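# Screw a lid onto the housing, then return tools

## Task

Take the lid from the tray and lay it flat on the housing's rim so the block under it sits inside the opening. Put one screw from the screw feeder through every hole in the lid and tighten each one: a screw only counts as tight if the screwdriver motor turned it until the motor stopped on its own (driver_stopped_at_torque=1), and it must not be turned or moved afterward. A screw pushed in rather than turned must be fully backed out and driven again. No screw may be left inside the housing. The lid is too wide for grip50. When finished, release everything, hang every tool back in its original stand slot, and move the arm well away from the tools; a tool locked to the arm counts as part of the arm.

## Robot and tools

Robot: one arm ending in a tool changer. Three tools hang in a stand: grip50 (small gripper), grip85 (larger gripper, needed for the lid) and driver (screwdriver with a spring-loaded hex key and a suction sleeve). tool_id reports which is attached (grip50, grip85, driver or none).

Frames: the scene frame has its origin on the table top under the arm base, +z up, +y to the left when looking along +x. Results give end_effector_position (m) and end_effector_quat_wxyz of the changer face center, plus velocities, in that frame. Motion commands instead use the changer face's own axes; its z axis points away from the arm. Tool points relative to the face center, in mm along face x, y, z: grip50 grip point (0, -25, 180); grip85 grip point (0, 0, 173) closed, 13 mm closer when fully open; driver key tip (66, 20, 345). Both grippers close along face x.

A row is 16 numbers, each in [-1, 1], in this order: dx, dy, dz, rx, ry, rz, tool/lock, grip50_position, grip50_force_limit, grip50_speed, grip85_position, grip85_force_limit, grip85_speed, driver_spindle, driver_torque_limit, driver_sleeve_vacuum. The first six are an offset, not a pose: a target for the changer face measured from the face's measured pose at the start of that action (for a call's first action, the last pose reported), expressed in face axes. Every row of an action refers to that same start, not to the previous row. Scale: 1.0 equals 0.6 m or 180 degrees; rx, ry, rz form a single rotation vector. Each control step clips the commanded pose to within 70 mm and 16 degrees of the measured one, so large offsets need several actions.

Tool numbers: lock >0 locks, <0 unlocks, 0 keeps the last command (takes about 1 s). grip positions: +1 fully open (50 or 85 mm); -1 closes until blocked (use -1 to grip). Force limits span 20 N (-1) to 185 N grip50 / 235 N grip85 (+1); speeds about 20 to 150 mm/s. driver_spindle: +1 = 500 rpm clockwise (drives in), -1 reverse; it persists between actions, so finish actions with 0. driver_torque_limit: 0.3 to 1.2 N m. driver_sleeve_vacuum above 0.01 turns suction on; anything else releases the screw. Tool commands only act when tool_id matches and the tool is ready (its readings show numbers, not n/a).

Tools (call names):
- execute_actions(actions): a list of actions; each action is a table of up to 15 rows, one per control step at 30 Hz, the last row held to fill 15 steps. An empty list just returns state and images.
- move(target, speed, blocking): target is one 16-number row, its offset taken from the last reported pose; the face follows a straight path of 0.5 to 10 s. speed 0.002 to 0.5 m/s (default 0.25), rotation up to twice that in rad/s. It does not avoid obstacles and can overshoot speed near full reach. blocking=false returns after 0.5 s; then use wait or stop before any new motion. The extra move: line reports done, off_target, moving, held or fault, plus limits (paced = clipped; held = some steps blocked).
- wait(seconds 0 to 10): lets time pass holding the last command.
- stop(): brakes a running move.
- zoom_image(camera, region): camera is cam_high, cam_low or cam_wrist; region [x0, y0, x1, y1] in pixels, at most 504x504.
- finished_scene(scene): ends the current scene; pass its number. Irreversible.

Result lines: state line; Hand target (where the controller is driving); pose unreachable (clearance check altered the command); step readings with HELD marks; plate_near, locked, unlocked, in_stand, unlock_refused; gripper object_status (0 moving, 1 blocked while opening, 2 blocked while closing = grip held, 3 at target or pads met) and position_measured counts (grip50 opening ≈ (250 - counts) x 0.202 mm; grip85: 78≈60 mm, 130≈40, 180≈20, 230 closed); driver_screw_detected, driver_sleeve_vacuum_kpa, driver_turns, driver_stopped_at_torque; joint torques; MOTOR HOT and fault lines.

Tool pickup: place the face on the plate within about 1 mm and 1 degree, with face -y pointing to the fork's open side; when plate_near=1 send lock +1 and wait for locked=1. A gripper then closes and reopens on its own, so hold nothing. Withdraw by lifting 10 to 30 mm (about 20), then moving at least 110 mm along face -y before rising. Return by the reverse path; when in_stand=1 hold still, send lock -1 and wait for unlocked=1. Unlocking elsewhere is refused. Fork arms sit 40 to 70 mm either side along face x, 45 mm toward the open side, tops 18 mm below the plate face; slots are 180 mm apart. The driver's muffler passes close outside the +x fork arm.

Screwing: pick a screw with suction, press the key onto the head plus 2 mm, turn slowly (driver_spindle about ±0.2), and let the arm follow the screw down 0.7 mm per turn. The motor stops itself at 95 % of the torque limit; restarting requires spindle at 0 or negative for 0.5 s. If loosening does not reduce driver_turns, raise the torque limit.

Avoid: knocking anything off the table (fails the task), drops, slams, hard contacts. Joint load limits (N m): 54, 54, 45, 24.3, 17.1, 17.1; reaching one triggers a torque fault, a 10 s hold and loss of the rest of the call. Holding loads heats motors; at 80 °C the arm brakes. Loose objects may get nudged occasionally.

Each tool is called after "Request:" as name(argument=value, ...), one argument or row to a line, values as JSON.

## Session

Request:
execute_actions(
  actions=[],
)

Scene clock: 0.00 s.
end_effector_position=(+0.4586, -0.0205, +0.3200) locked=0 unlocked=1 plate_near=0 in_stand=0 unlock_refused=0 tool_id=none grip50_position_measured=n/a grip50_object_status=n/a grip85_position_measured=n/a grip85_object_status=n/a driver_sleeve_vacuum_kpa=n/a driver_screw_detected=n/a driver_stopped_at_torque=n/a driver_turns=n/a end_effector_quat_wxyz=(-0.002, +0.721, +0.693, +0.003) end_effector_velocity=(+0.001, +0.000, +0.000) end_effector_angular_velocity=(-0.000, -0.002, +0.001)
Joint positions: [-0.001 -0.271 -0.835  0.002 -0.563 -0.003]
Joint velocities: [ 0.001  0.    -0.001 -0.     0.002 -0.   ]
Joint torques (N m, as the arm reports them, + toward a larger angle): no reading
Motor temperatures (°C, as the motors report them): [30 29 35 32 39 39]
Hand target: +0.459, -0.021, +0.320; -0.002, +0.721, +0.693, +0.003

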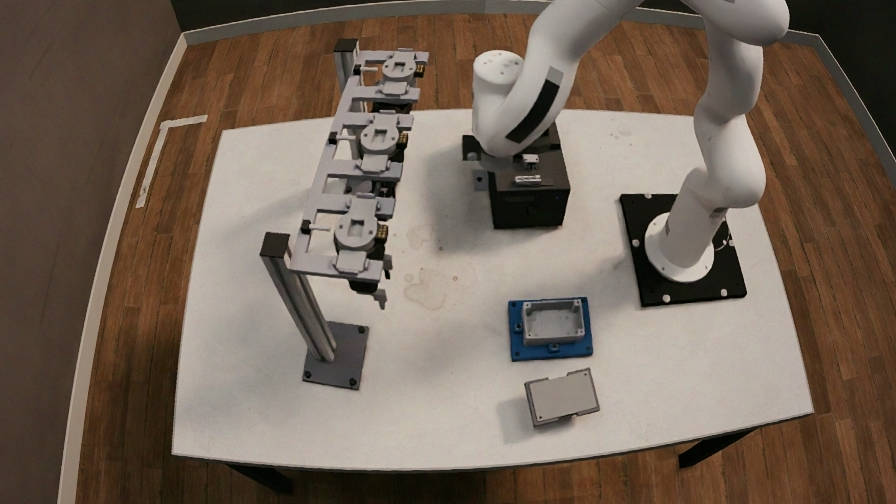

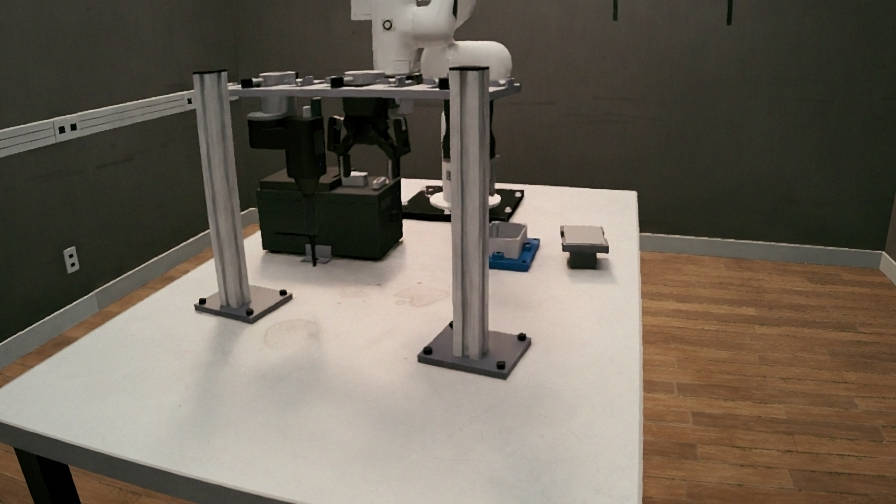

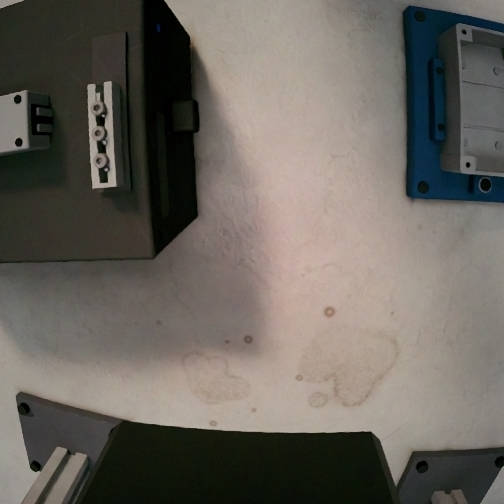

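Request:
zoom_image(
  camera="cam_high",
  region=[240, 20, 480, 320],
)

Request:
zoom_image(
  camera="cam_high",
  region=[440, 100, 680, 450],
)

Request:
zoom_image(
  camera="cam_low",
  region=[180, 50, 640, 330],
)

Region (240, 20, 480, 320) of cam_high's 896x504 image, scaled by 1.680, with more detail than that image has; it fills the left 403 columns of this view, and the rest is white.

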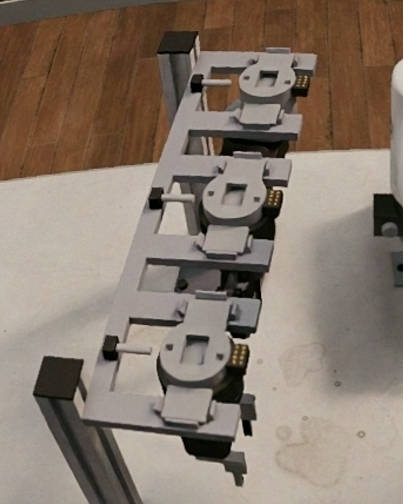

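Region (440, 100, 680, 450) of cam_high's 896x504 image, scaled by 1.440, with more detail than that image has; it fills the left 346 columns of this view, and the rest is white.

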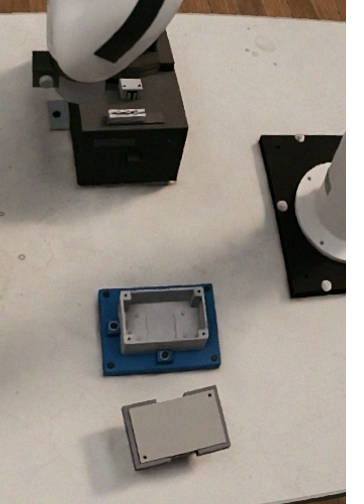

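Region (180, 50, 640, 330) of cam_low's 896x504 image, scaled by 1.096, with more detail than that image has; it fills the top 307 rows of this view, and the rest is white.

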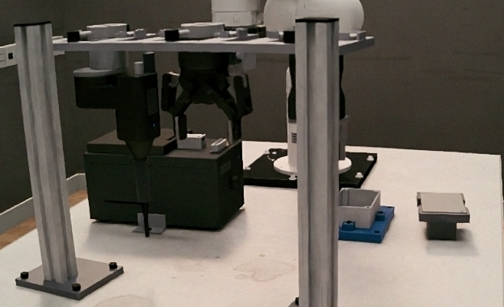

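Request:
zoom_image(
  camera="cam_low",
  region=[230, 60, 530, 160],
)

Request:
zoom_image(
  camera="cam_high",
  region=[490, 280, 620, 440],
)

Region (230, 60, 530, 160) of cam_low's 896x504 image, scaled by 1.680, with more detail than that image has.

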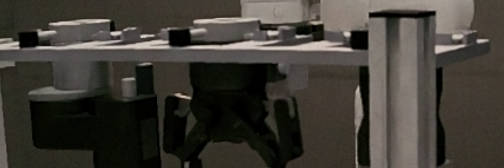

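Region (490, 280, 620, 440) of cam_high's 896x504 image, scaled by 3.150, with more detail than that image has; it fills the left 410 columns of this view, and the rest is white.

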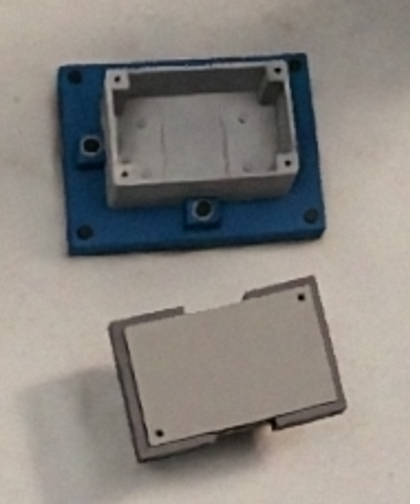

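Request:
move(
  target=[0,0.1,-0.35,0,0,0,0,0,0,0,0,0,0,0,-1,0],
)

Scene clock: 76.30 s.
end_effector_position=(+0.5181, -0.0242, +0.5296) locked=0 unlocked=1 plate_near=0 in_stand=0 unlock_refused=0 tool_id=none grip50_position_measured=n/a grip50_object_status=n/a grip85_position_measured=n/a grip85_object_status=n/a driver_sleeve_vacuum_kpa=n/a driver_screw_detected=n/a driver_stopped_at_torque=n/a driver_turns=n/a end_effector_quat_wxyz=(-0.002, +0.721, +0.693, +0.003) end_effector_velocity=(+0.001, -0.000, +0.002) end_effector_angular_velocity=(+0.000, -0.003, -0.001)
Joint positions: [-0.001 -0.19  -1.251  0.002 -1.06  -0.003]
Joint velocities: [-0.    -0.    -0.006  0.    -0.003  0.   ]
Joint torques (N m, as the arm reports them, + toward a larger angle): [ -1.57  29.86 -18.1    0.68   0.    -0.2 ]
Motor temperatures (°C, as the motors report them): [30 30 36 32 39 39]
Hand target: +0.518, -0.024, +0.530; -0.002, +0.721, +0.693, +0.003
Off the commanded pose: 0.001 m, 0 deg.
move: done
camera_calibration (this result's frames):
cam_wrist: T_world_to_cam=[[-0.00354504, 0.999983, -0.00453232, 0.0245043], [0.971044, 0.00452504, 0.238857, -0.569916], [0.238873, -0.00355432, -0.971044, 0.436781], [0, 0, 0, 1]] pos_world=[0.449165, -0.0203725, 0.560373]

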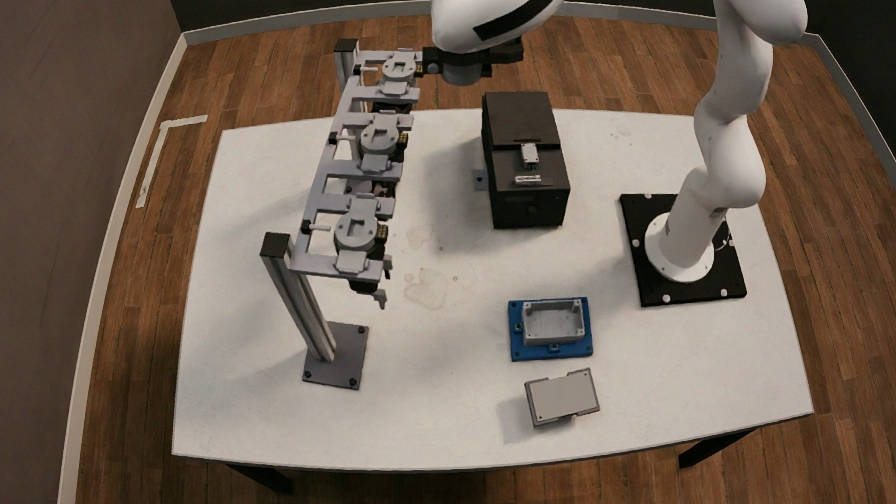

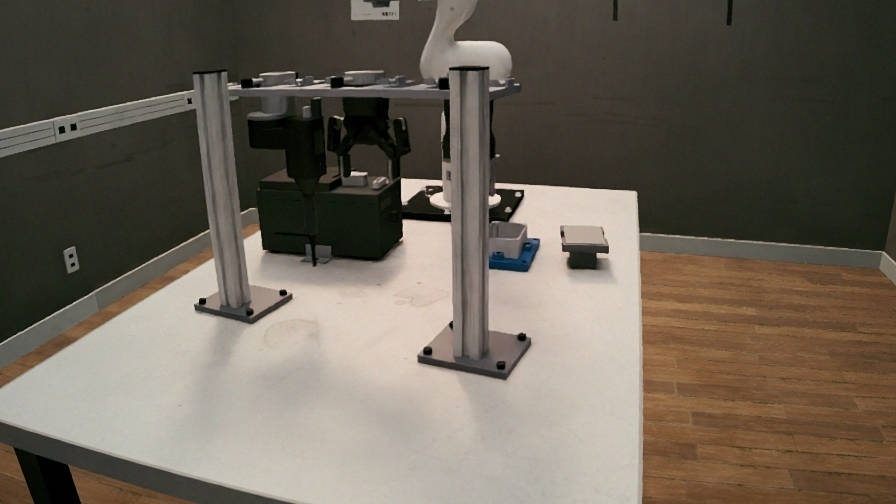

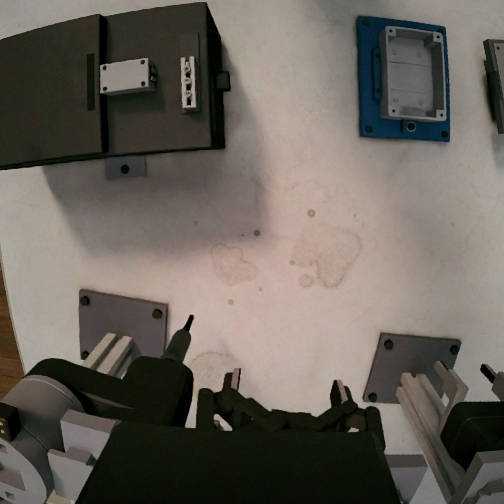

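Request:
move(
  target=[0,0,-0.1,-0.14,0,0,0,0,0,0,0,0,0,0,-1,0],
)

Scene clock: 101.53 s.
end_effector_position=(+0.5181, -0.0246, +0.5895) locked=0 unlocked=1 plate_near=0 in_stand=0 unlock_refused=0 tool_id=none grip50_position_measured=n/a grip50_object_status=n/a grip85_position_measured=n/a grip85_object_status=n/a driver_sleeve_vacuum_kpa=n/a driver_screw_detected=n/a driver_stopped_at_torque=n/a driver_turns=n/a end_effector_quat_wxyz=(+0.155, +0.704, +0.676, +0.154) end_effector_velocity=(+0.000, +0.000, +0.000) end_effector_angular_velocity=(-0.000, -0.005, +0.001)
Joint positions: [-0.001 -0.002 -1.146  0.002 -0.705 -0.003]
Joint velocities: [ 0.001  0.002  0.001  0.001  0.005 -0.001]
Joint torques (N m, as the arm reports them, + toward a larger angle): [ -2.27  21.41 -18.78   0.39   1.24  -0.27]
Motor temperatures (°C, as the motors report them): [30 30 36 32 39 39]
Hand target: +0.518, -0.025, +0.590; +0.156, +0.704, +0.676, +0.154
Off the commanded pose: 0.000 m, 0 deg.
move: done
camera_calibration (this result's frames):
cam_wrist: T_world_to_cam=[[0.00575347, 0.999727, -0.0226646, 0.0310621], [0.777701, 0.00977421, 0.628558, -0.713602], [0.628608, -0.0212427, -0.777432, 0.178429], [0, 0, 0, 1]] pos_world=[0.442628, -0.0202885, 0.587961]

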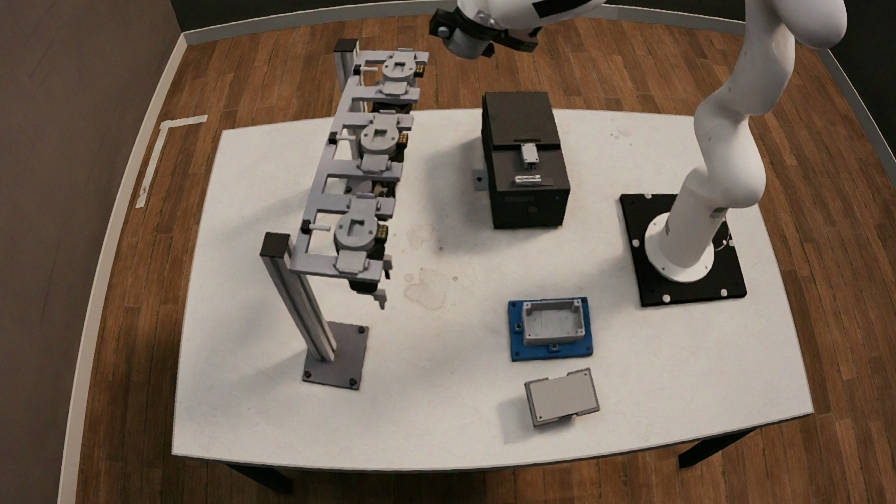

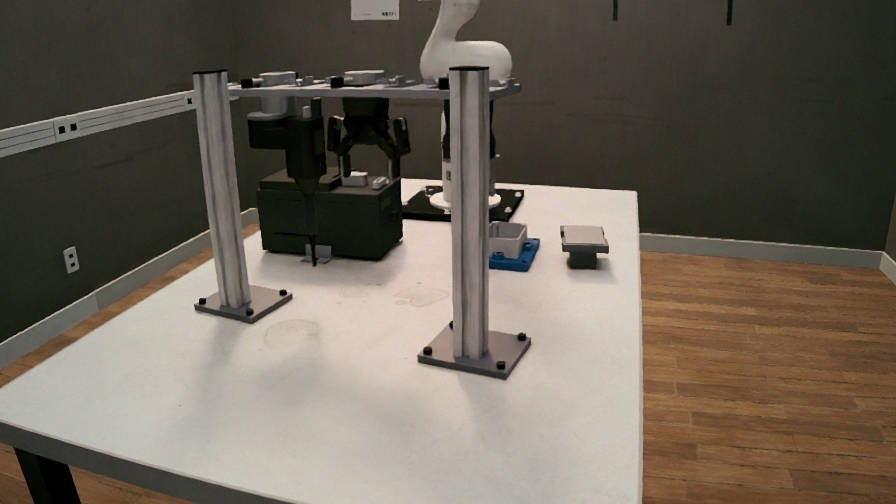

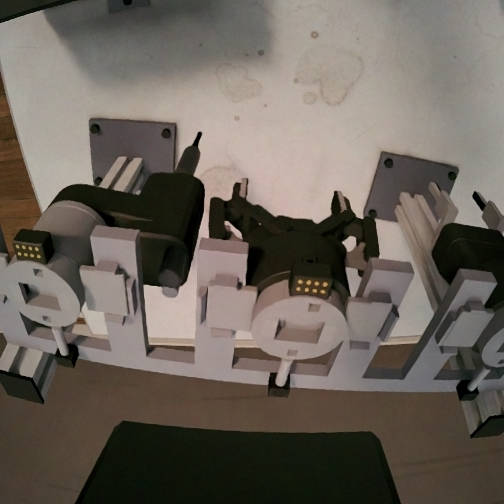

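Request:
zoom_image(
  camera="cam_wrist",
  region=[190, 230, 420, 400],
)

Region (190, 230, 420, 400) of cam_wrist's 504x504 image, scaled by 2.191, with more detail than that image has; it fills the top 373 rows of this view, and the rest is white.

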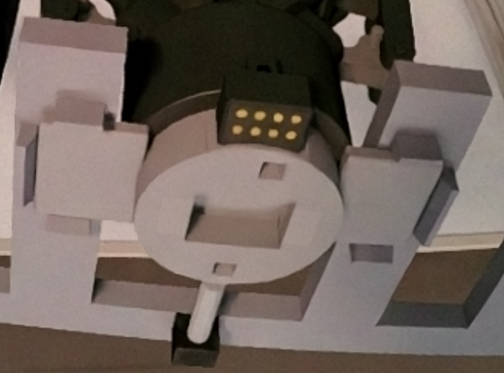

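Request:
move(
  target=[0.0417,0.1477,0.1248,0.14,0,0,0,0,0,0,0,0,0,0,-1,0],
)

Scene clock: 132.20 s.
end_effector_position=(+0.6309, -0.0040, +0.5597) locked=0 unlocked=1 plate_near=0 in_stand=0 unlock_refused=0 tool_id=none grip50_position_measured=n/a grip50_object_status=n/a grip85_position_measured=n/a grip85_object_status=n/a driver_sleeve_vacuum_kpa=n/a driver_screw_detected=n/a driver_stopped_at_torque=n/a driver_turns=n/a end_effector_quat_wxyz=(-0.002, +0.721, +0.693, +0.003) end_effector_velocity=(+0.001, -0.000, -0.000) end_effector_angular_velocity=(+0.000, +0.005, +0.000)
Joint positions: [ 0.038 -0.479 -1.688  0.002 -1.209  0.037]
Joint velocities: [-0.    -0.005 -0.006  0.    -0.006 -0.001]
Joint torques (N m, as the arm reports them, + toward a larger angle): [ -2.28  42.81 -17.23  -0.04  -0.08  -0.29]
Motor temperatures (°C, as the motors report them): [30 30 37 32 39 39]
Hand target: +0.631, -0.004, +0.559; -0.003, +0.721, +0.693, +0.003
Off the commanded pose: 0.000 m, 0 deg.
move: done
camera_calibration (this result's frames):
cam_wrist: T_world_to_cam=[[-0.00375382, 0.999983, -0.0043591, 0.00487393], [0.971083, 0.00468585, 0.238695, -0.686665], [0.238712, -0.00333703, -0.971085, 0.439291], [0, 0, 0, 1]] pos_world=[0.561963, -0.000190312, 0.590513]

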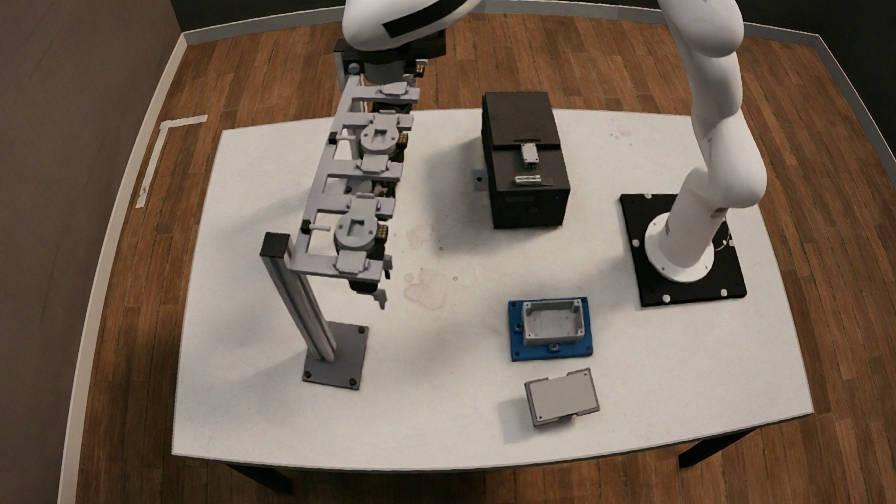

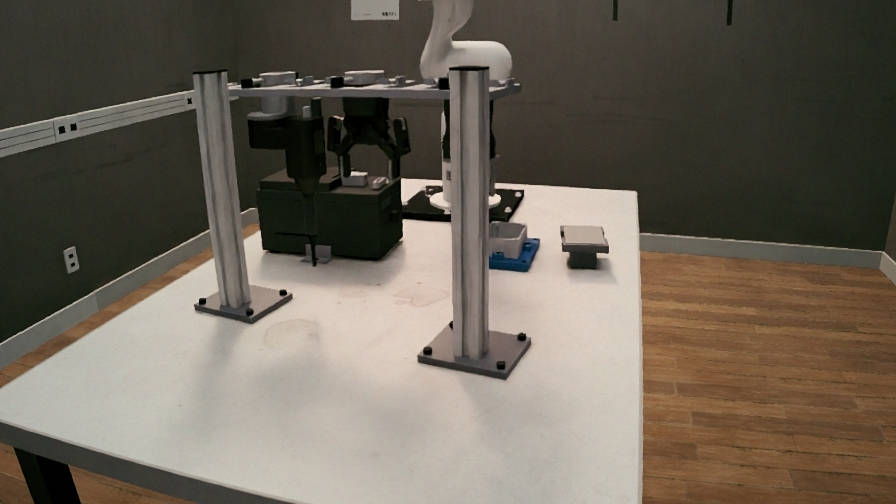

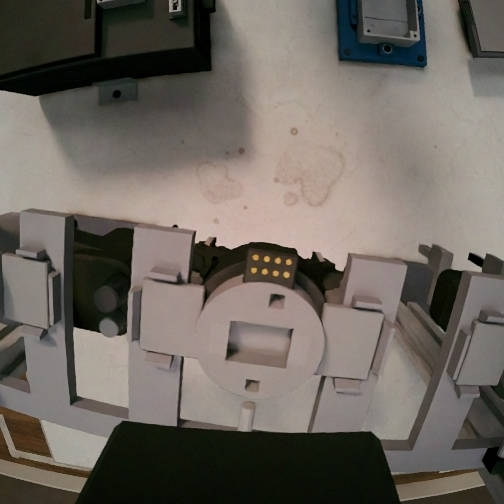

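Request:
zoom_image(
  camera="cam_wrist",
  region=[110, 200, 430, 440],
)

Region (110, 200, 430, 440) of cam_wrist's 504x504 image, scaled by 1.575, with more detail than that image has; it fills the top 378 rows of this view, and the rest is white.

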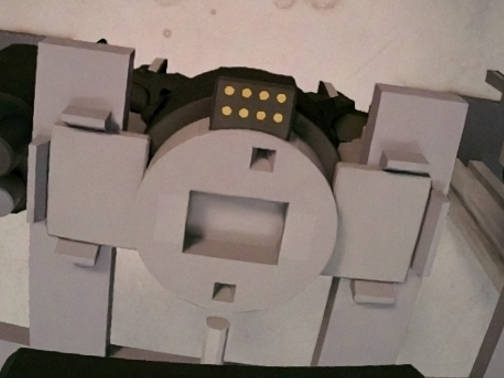

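Request:
move(
  target=[0.013,0.033,0.1,0,0,0.0406,0,0,0,0,0,0,0,0,-1,0],
)

Request:
zoom_image(
  camera="cam_wrist",
  region=[60, 200, 460, 450],
)

Scene clock: 179.70 s.
end_effector_position=(+0.6510, +0.0033, +0.5002) locked=0 unlocked=1 plate_near=0 in_stand=0 unlock_refused=0 tool_id=none grip50_position_measured=n/a grip50_object_status=n/a grip85_position_measured=n/a grip85_object_status=n/a driver_sleeve_vacuum_kpa=n/a driver_screw_detected=n/a driver_stopped_at_torque=n/a driver_turns=n/a end_effector_quat_wxyz=(-0.002, +0.763, +0.646, +0.003) end_effector_velocity=(+0.001, -0.000, -0.000) end_effector_angular_velocity=(-0.001, -0.002, -0.003)
Joint positions: [ 0.049 -0.548 -1.654  0.002 -1.105  0.175]
Joint velocities: [-0.    -0.001 -0.001 -0.001  0.002  0.003]
Joint torques (N m, as the arm reports them, + toward a larger angle): [ -1.41  46.78 -18.05   0.15  -0.07  -0.21]
Motor temperatures (°C, as the motors report them): [30 31 37 32 39 39]
Hand target: +0.651, +0.003, +0.500; -0.002, +0.764, +0.646, +0.003
Off the commanded pose: 0.000 m, 0 deg.
move: done
camera_calibration (this result's frames):
cam_wrist: T_world_to_cam=[[0.123404, 0.992348, -0.00420515, -0.0854492], [0.96391, -0.118858, 0.238222, -0.686689], [0.235899, -0.0334508, -0.971202, 0.378701], [0, 0, 0, 1]] pos_world=[0.583116, 0.0158449, 0.53102]

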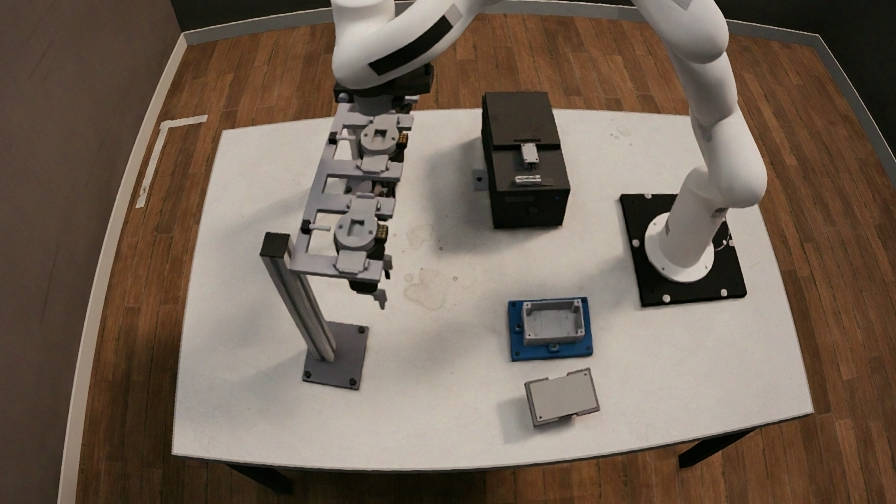

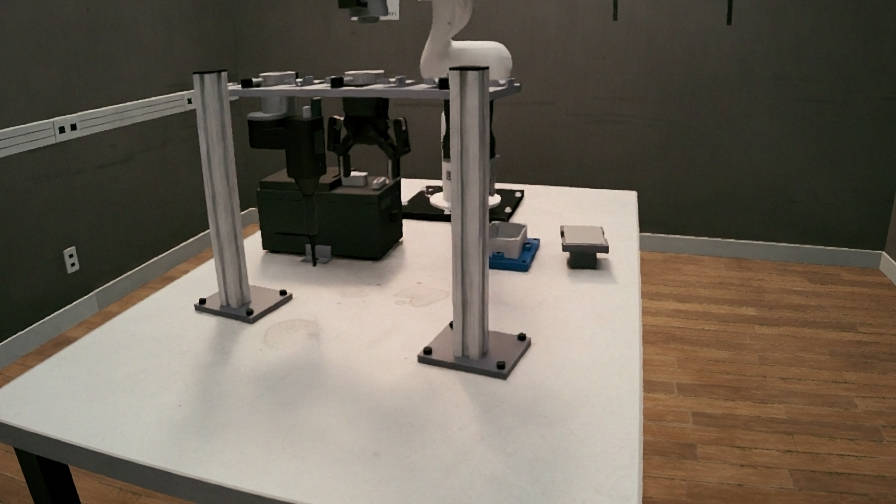

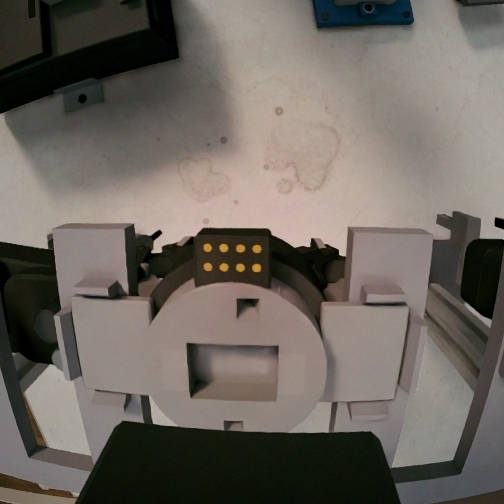

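Region (60, 200, 460, 450) of cam_wrist's 504x504 image, scaled by 1.260, with more detail than that image has; it fills the top 315 rows of this view, and the rest is white.

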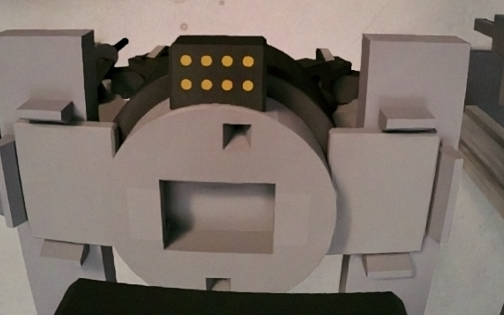

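Request:
move(
  target=[-0.0035,0.0023,0.125,0,0,-0.0056,0,0,0,0,0,0,0,0,-1,0],
  speed=0.1,
)

Request:
zoom_image(
  camera="cam_low",
  region=[310, 30, 430, 110],
)

Request:
zoom_image(
  camera="cam_high",
  region=[320, 60, 440, 170],
)

Request:
zoom_image(
  camera="cam_wrist",
  region=[60, 200, 460, 450],
)

Scene clock: 248.73 s.
end_effector_position=(+0.6522, +0.0015, +0.4255) locked=0 unlocked=1 plate_near=0 in_stand=0 unlock_refused=0 tool_id=none grip50_position_measured=n/a grip50_object_status=n/a grip85_position_measured=n/a grip85_object_status=n/a driver_sleeve_vacuum_kpa=n/a driver_screw_detected=n/a driver_stopped_at_torque=n/a driver_turns=n/a end_effector_quat_wxyz=(-0.002, +0.758, +0.652, +0.003) end_effector_velocity=(+0.000, -0.000, -0.000) end_effector_angular_velocity=(-0.000, -0.002, -0.000)
Joint positions: [ 0.045 -0.592 -1.55   0.002 -0.956  0.154]
Joint velocities: [-0.    -0.     0.001 -0.     0.003 -0.   ]
Joint torques (N m, as the arm reports them, + toward a larger angle): [ -1.54  47.09 -17.71   0.53   0.04  -0.31]
Motor temperatures (°C, as the motors report them): [30 31 37 32 39 39]
Hand target: +0.652, +0.001, +0.425; -0.002, +0.758, +0.652, +0.003
Off the commanded pose: 0.000 m, 0 deg.
move: done
camera_calibration (this result's frames):
cam_wrist: T_world_to_cam=[[0.106173, 0.994338, -0.00430926, -0.0727766], [0.965707, -0.102081, 0.238726, -0.671608], [0.236934, -0.0295077, -0.971078, 0.305088], [0, 0, 0, 1]] pos_world=[0.584018, 0.0128083, 0.45628]

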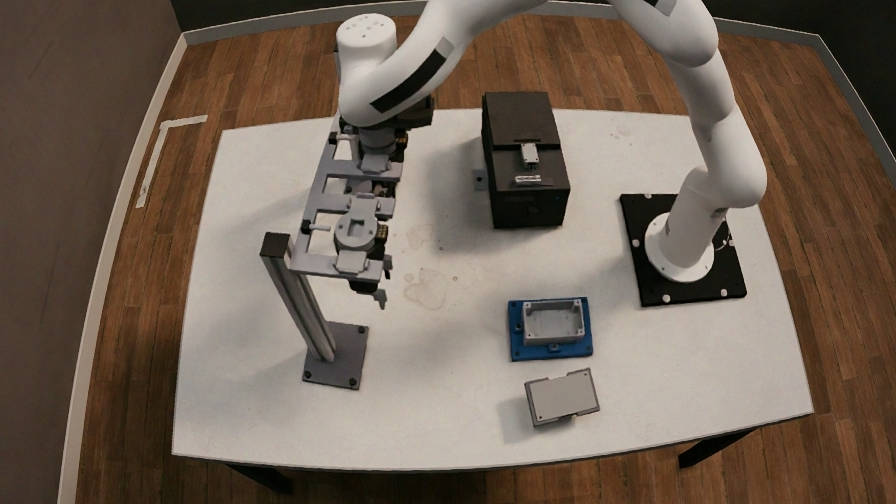

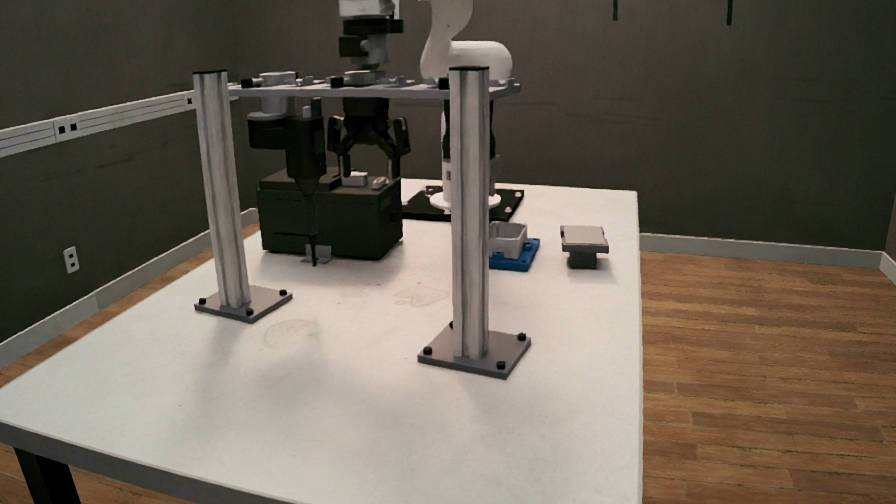

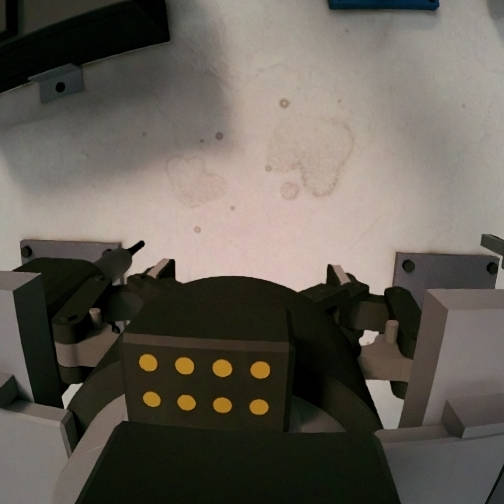

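Region (310, 30, 430, 110) of cam_low's 896x504 image, scaled by 4.200, with more detail than that image has.

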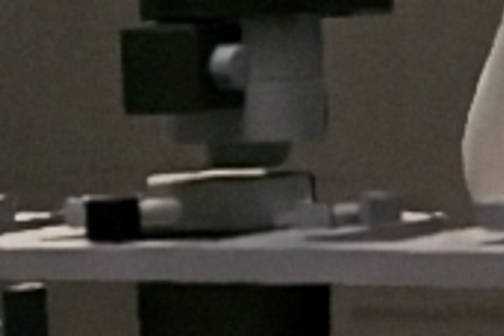

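Region (320, 60, 440, 170) of cam_high's 896x504 image, scaled by 4.200, with more detail than that image has; it fills the top 462 rows of this view, and the rest is white.

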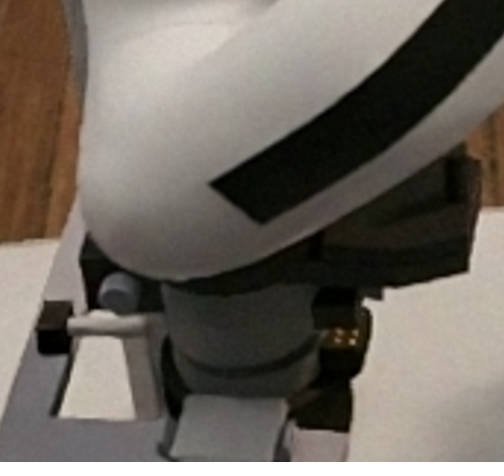

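Region (60, 200, 460, 450) of cam_wrist's 504x504 image, scaled by 1.260, with more detail than that image has; it fills the top 315 rows of this view, and the rest is white.

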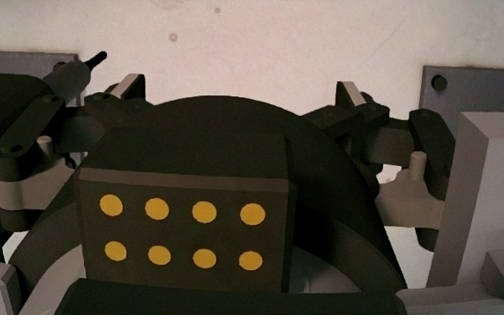

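Request:
move(
  target=[-0.0083,0,0.008,0,0,0,0,0,0,0,0,0,0,0,-1,0],
  speed=0.05,
)

Request:
zoom_image(
  camera="cam_low",
  region=[320, 40, 410, 100],
)

Request:
zoom_image(
  camera="cam_high",
  region=[340, 110, 430, 180],
)

Scene clock: 307.50 s.
end_effector_position=(+0.6516, -0.0034, +0.4214) locked=0 unlocked=1 plate_near=0 in_stand=0 unlock_refused=0 tool_id=none grip50_position_measured=n/a grip50_object_status=n/a grip85_position_measured=n/a grip85_object_status=n/a driver_sleeve_vacuum_kpa=n/a driver_screw_detected=n/a driver_stopped_at_torque=n/a driver_turns=n/a end_effector_quat_wxyz=(-0.002, +0.758, +0.652, +0.004) end_effector_velocity=(-0.000, -0.000, -0.000) end_effector_angular_velocity=(+0.000, +0.001, -0.000)
Joint positions: [ 0.038 -0.593 -1.542  0.002 -0.946  0.146]
Joint velocities: [-0.001  0.     0.001  0.    -0.    -0.001]
Joint torques (N m, as the arm reports them, + toward a larger angle): [ -2.16  40.06 -14.75   0.31  -0.03  -0.31]
Motor temperatures (°C, as the motors report them): [30 31 37 32 39 39]
Hand target: +0.651, -0.003, +0.421; -0.002, +0.758, +0.652, +0.003
Off the commanded pose: 0.001 m, 0 deg.
move: done
camera_calibration (this result's frames):
cam_wrist: T_world_to_cam=[[0.106195, 0.994337, -0.00415005, -0.0680162], [0.96538, -0.1021, 0.240037, -0.670951], [0.238254, -0.0294971, -0.970755, 0.300095], [0, 0, 0, 1]] pos_world=[0.583446, 0.00797857, 0.45209]

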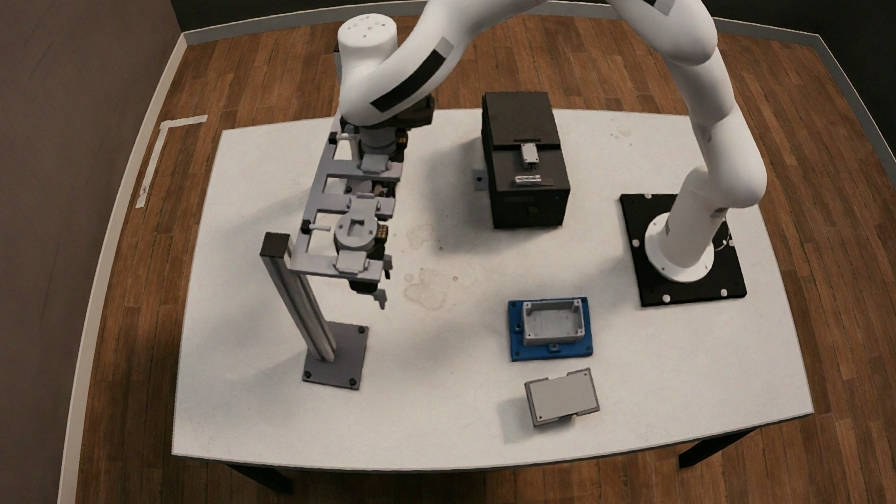

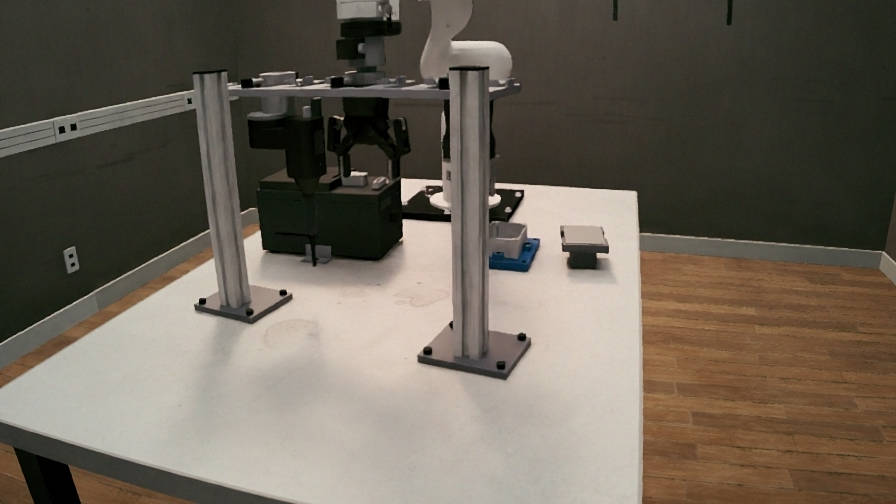

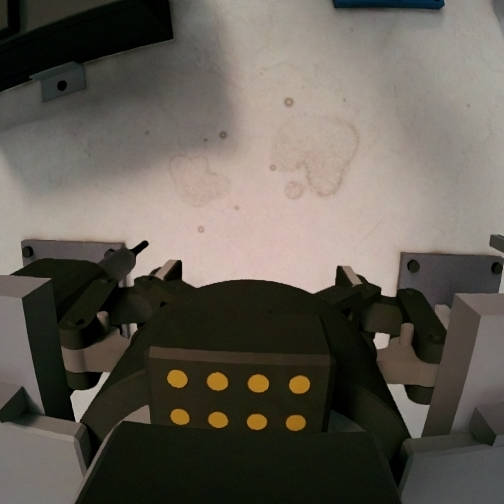

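Region (320, 40, 410, 100) of cam_low's 896x504 image, scaled by 5.600, with more detail than that image has.

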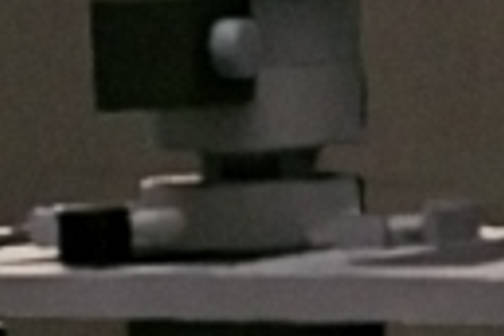

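Region (340, 110, 430, 180) of cam_high's 896x504 image, scaled by 5.600, with more detail than that image has.

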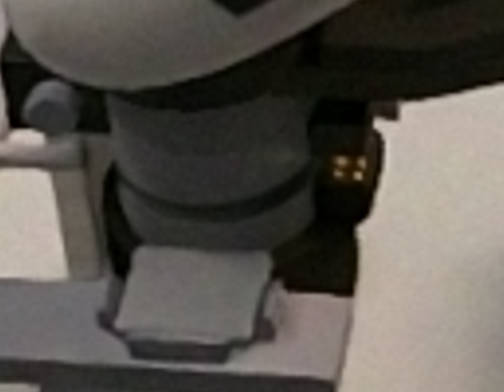

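Request:
move(
  target=[0,0,0.02,0,0,0,0,0,0,0,0,0,0,0,-1,0],
  speed=0.01,
)

Request:
zoom_image(
  camera="cam_low",
  region=[320, 40, 410, 100],
)

Scene clock: 328.33 s.
end_effector_position=(+0.6547, -0.0033, +0.4199) locked=0 unlocked=1 plate_near=0 in_stand=0 unlock_refused=0 tool_id=none grip50_position_measured=n/a grip50_object_status=n/a grip85_position_measured=n/a grip85_object_status=n/a driver_sleeve_vacuum_kpa=n/a driver_screw_detected=n/a driver_stopped_at_torque=n/a driver_turns=n/a end_effector_quat_wxyz=(+0.005, +0.758, +0.652, +0.011) end_effector_velocity=(+0.000, +0.000, +0.001) end_effector_angular_velocity=(+0.000, -0.004, +0.001)
Joint positions: [ 0.038 -0.594 -1.54   0.002 -0.924  0.146]
Joint velocities: [ 0.001  0.002  0.     0.     0.003 -0.   ]
Joint torques (N m, as the arm reports them, + toward a larger angle): [ -2.55 -15.01   5.72  -0.33   1.64  -0.17]
Motor temperatures (°C, as the motors report them): [30 31 37 32 39 39]
Hand target: +0.652, -0.003, +0.409; -0.002, +0.758, +0.652, +0.004
Off the commanded pose: 0.011 m, 1 deg.
move: off_target
camera_calibration (this result's frames):
cam_wrist: T_world_to_cam=[[0.106382, 0.994323, -0.0020877, -0.06937], [0.960459, -0.102215, 0.25898, -0.678293], [0.257297, -0.0295561, -0.96588, 0.283428], [0, 0, 0, 1]] pos_world=[0.585927, 0.00802128, 0.449277]

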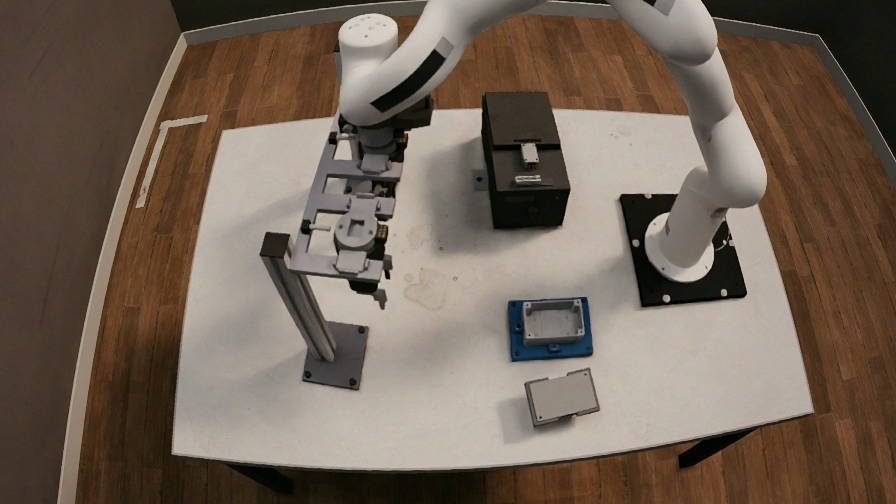

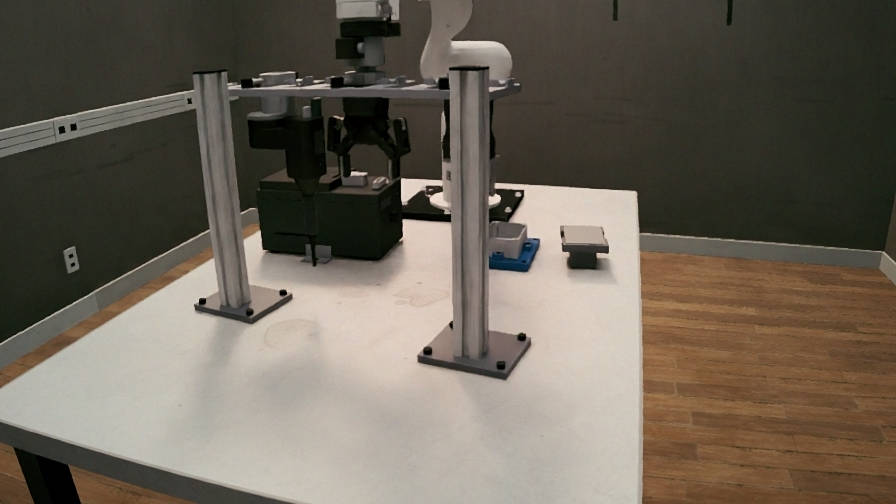

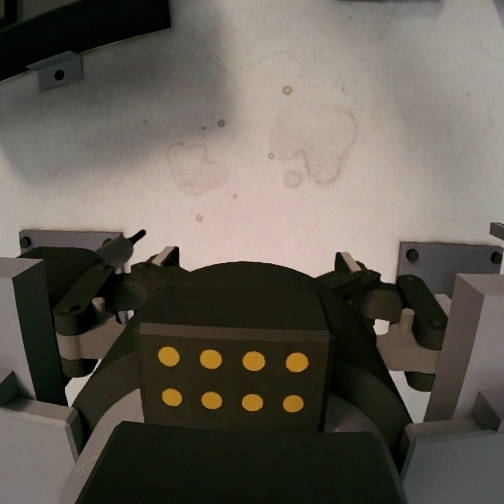

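Region (320, 40, 410, 100) of cam_low's 896x504 image, scaled by 5.600, with more detail than that image has.

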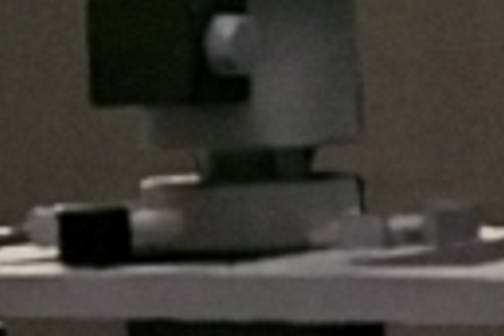

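Request:
move(
  target=[0,-0.005,-0.006,-0.0055,0,0,0,0,0,0,0,0,0,0,-1,0],
  speed=0.02,
)

Request:
zoom_image(
  camera="cam_high",
  region=[330, 100, 450, 190],
)

Scene clock: 340.23 s.
end_effector_position=(+0.6512, -0.0029, +0.4219) locked=0 unlocked=1 plate_near=0 in_stand=0 unlock_refused=0 tool_id=none grip50_position_measured=n/a grip50_object_status=n/a grip85_position_measured=n/a grip85_object_status=n/a driver_sleeve_vacuum_kpa=n/a driver_screw_detected=n/a driver_stopped_at_torque=n/a driver_turns=n/a end_effector_quat_wxyz=(+0.010, +0.758, +0.652, +0.016) end_effector_velocity=(+0.001, -0.001, +0.003) end_effector_angular_velocity=(-0.001, -0.008, -0.001)
Joint positions: [ 0.039 -0.577 -1.52  -0.001 -0.906  0.15 ]
Joint velocities: [-0.001  0.004 -0.    -0.001  0.004  0.001]
Joint torques (N m, as the arm reports them, + toward a larger angle): [ -0.89  46.42 -18.22  -0.04   0.07  -0.35]
Motor temperatures (°C, as the motors report them): [30 31 36 32 39 39]
Hand target: +0.652, -0.003, +0.423; +0.011, +0.758, +0.652, +0.017
Off the commanded pose: 0.002 m, 0 deg.
move: done
camera_calibration (this result's frames):
cam_wrist: T_world_to_cam=[[0.106516, 0.994306, -0.00325259, -0.0690082], [0.956839, -0.101612, 0.272274, -0.678615], [0.270393, -0.0321138, -0.962214, 0.276116], [0, 0, 0, 1]] pos_world=[0.582016, 0.00852728, 0.450228]

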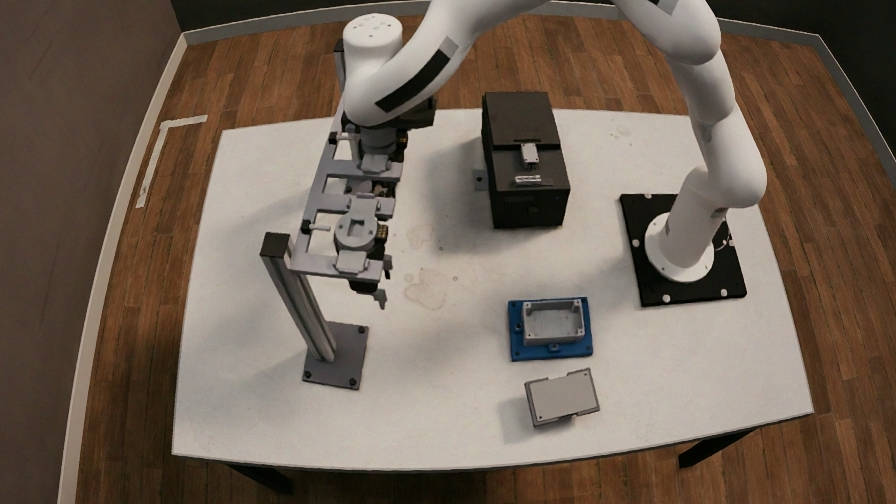

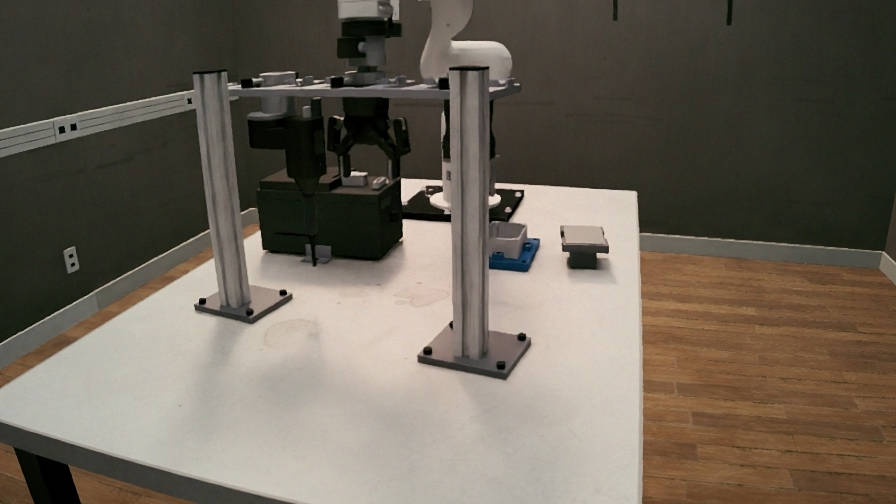

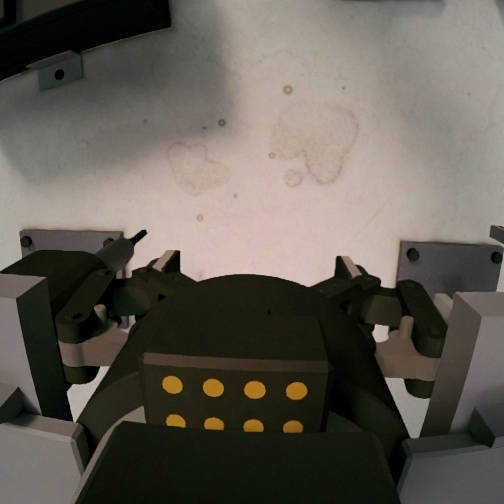

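Region (330, 100, 450, 190) of cam_high's 896x504 image, scaled by 4.200, with more detail than that image has; it fills the top 378 rows of this view, and the rest is white.

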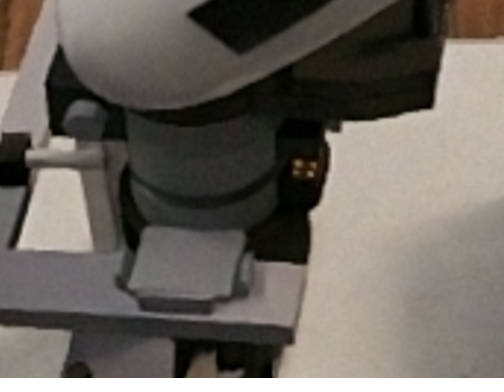

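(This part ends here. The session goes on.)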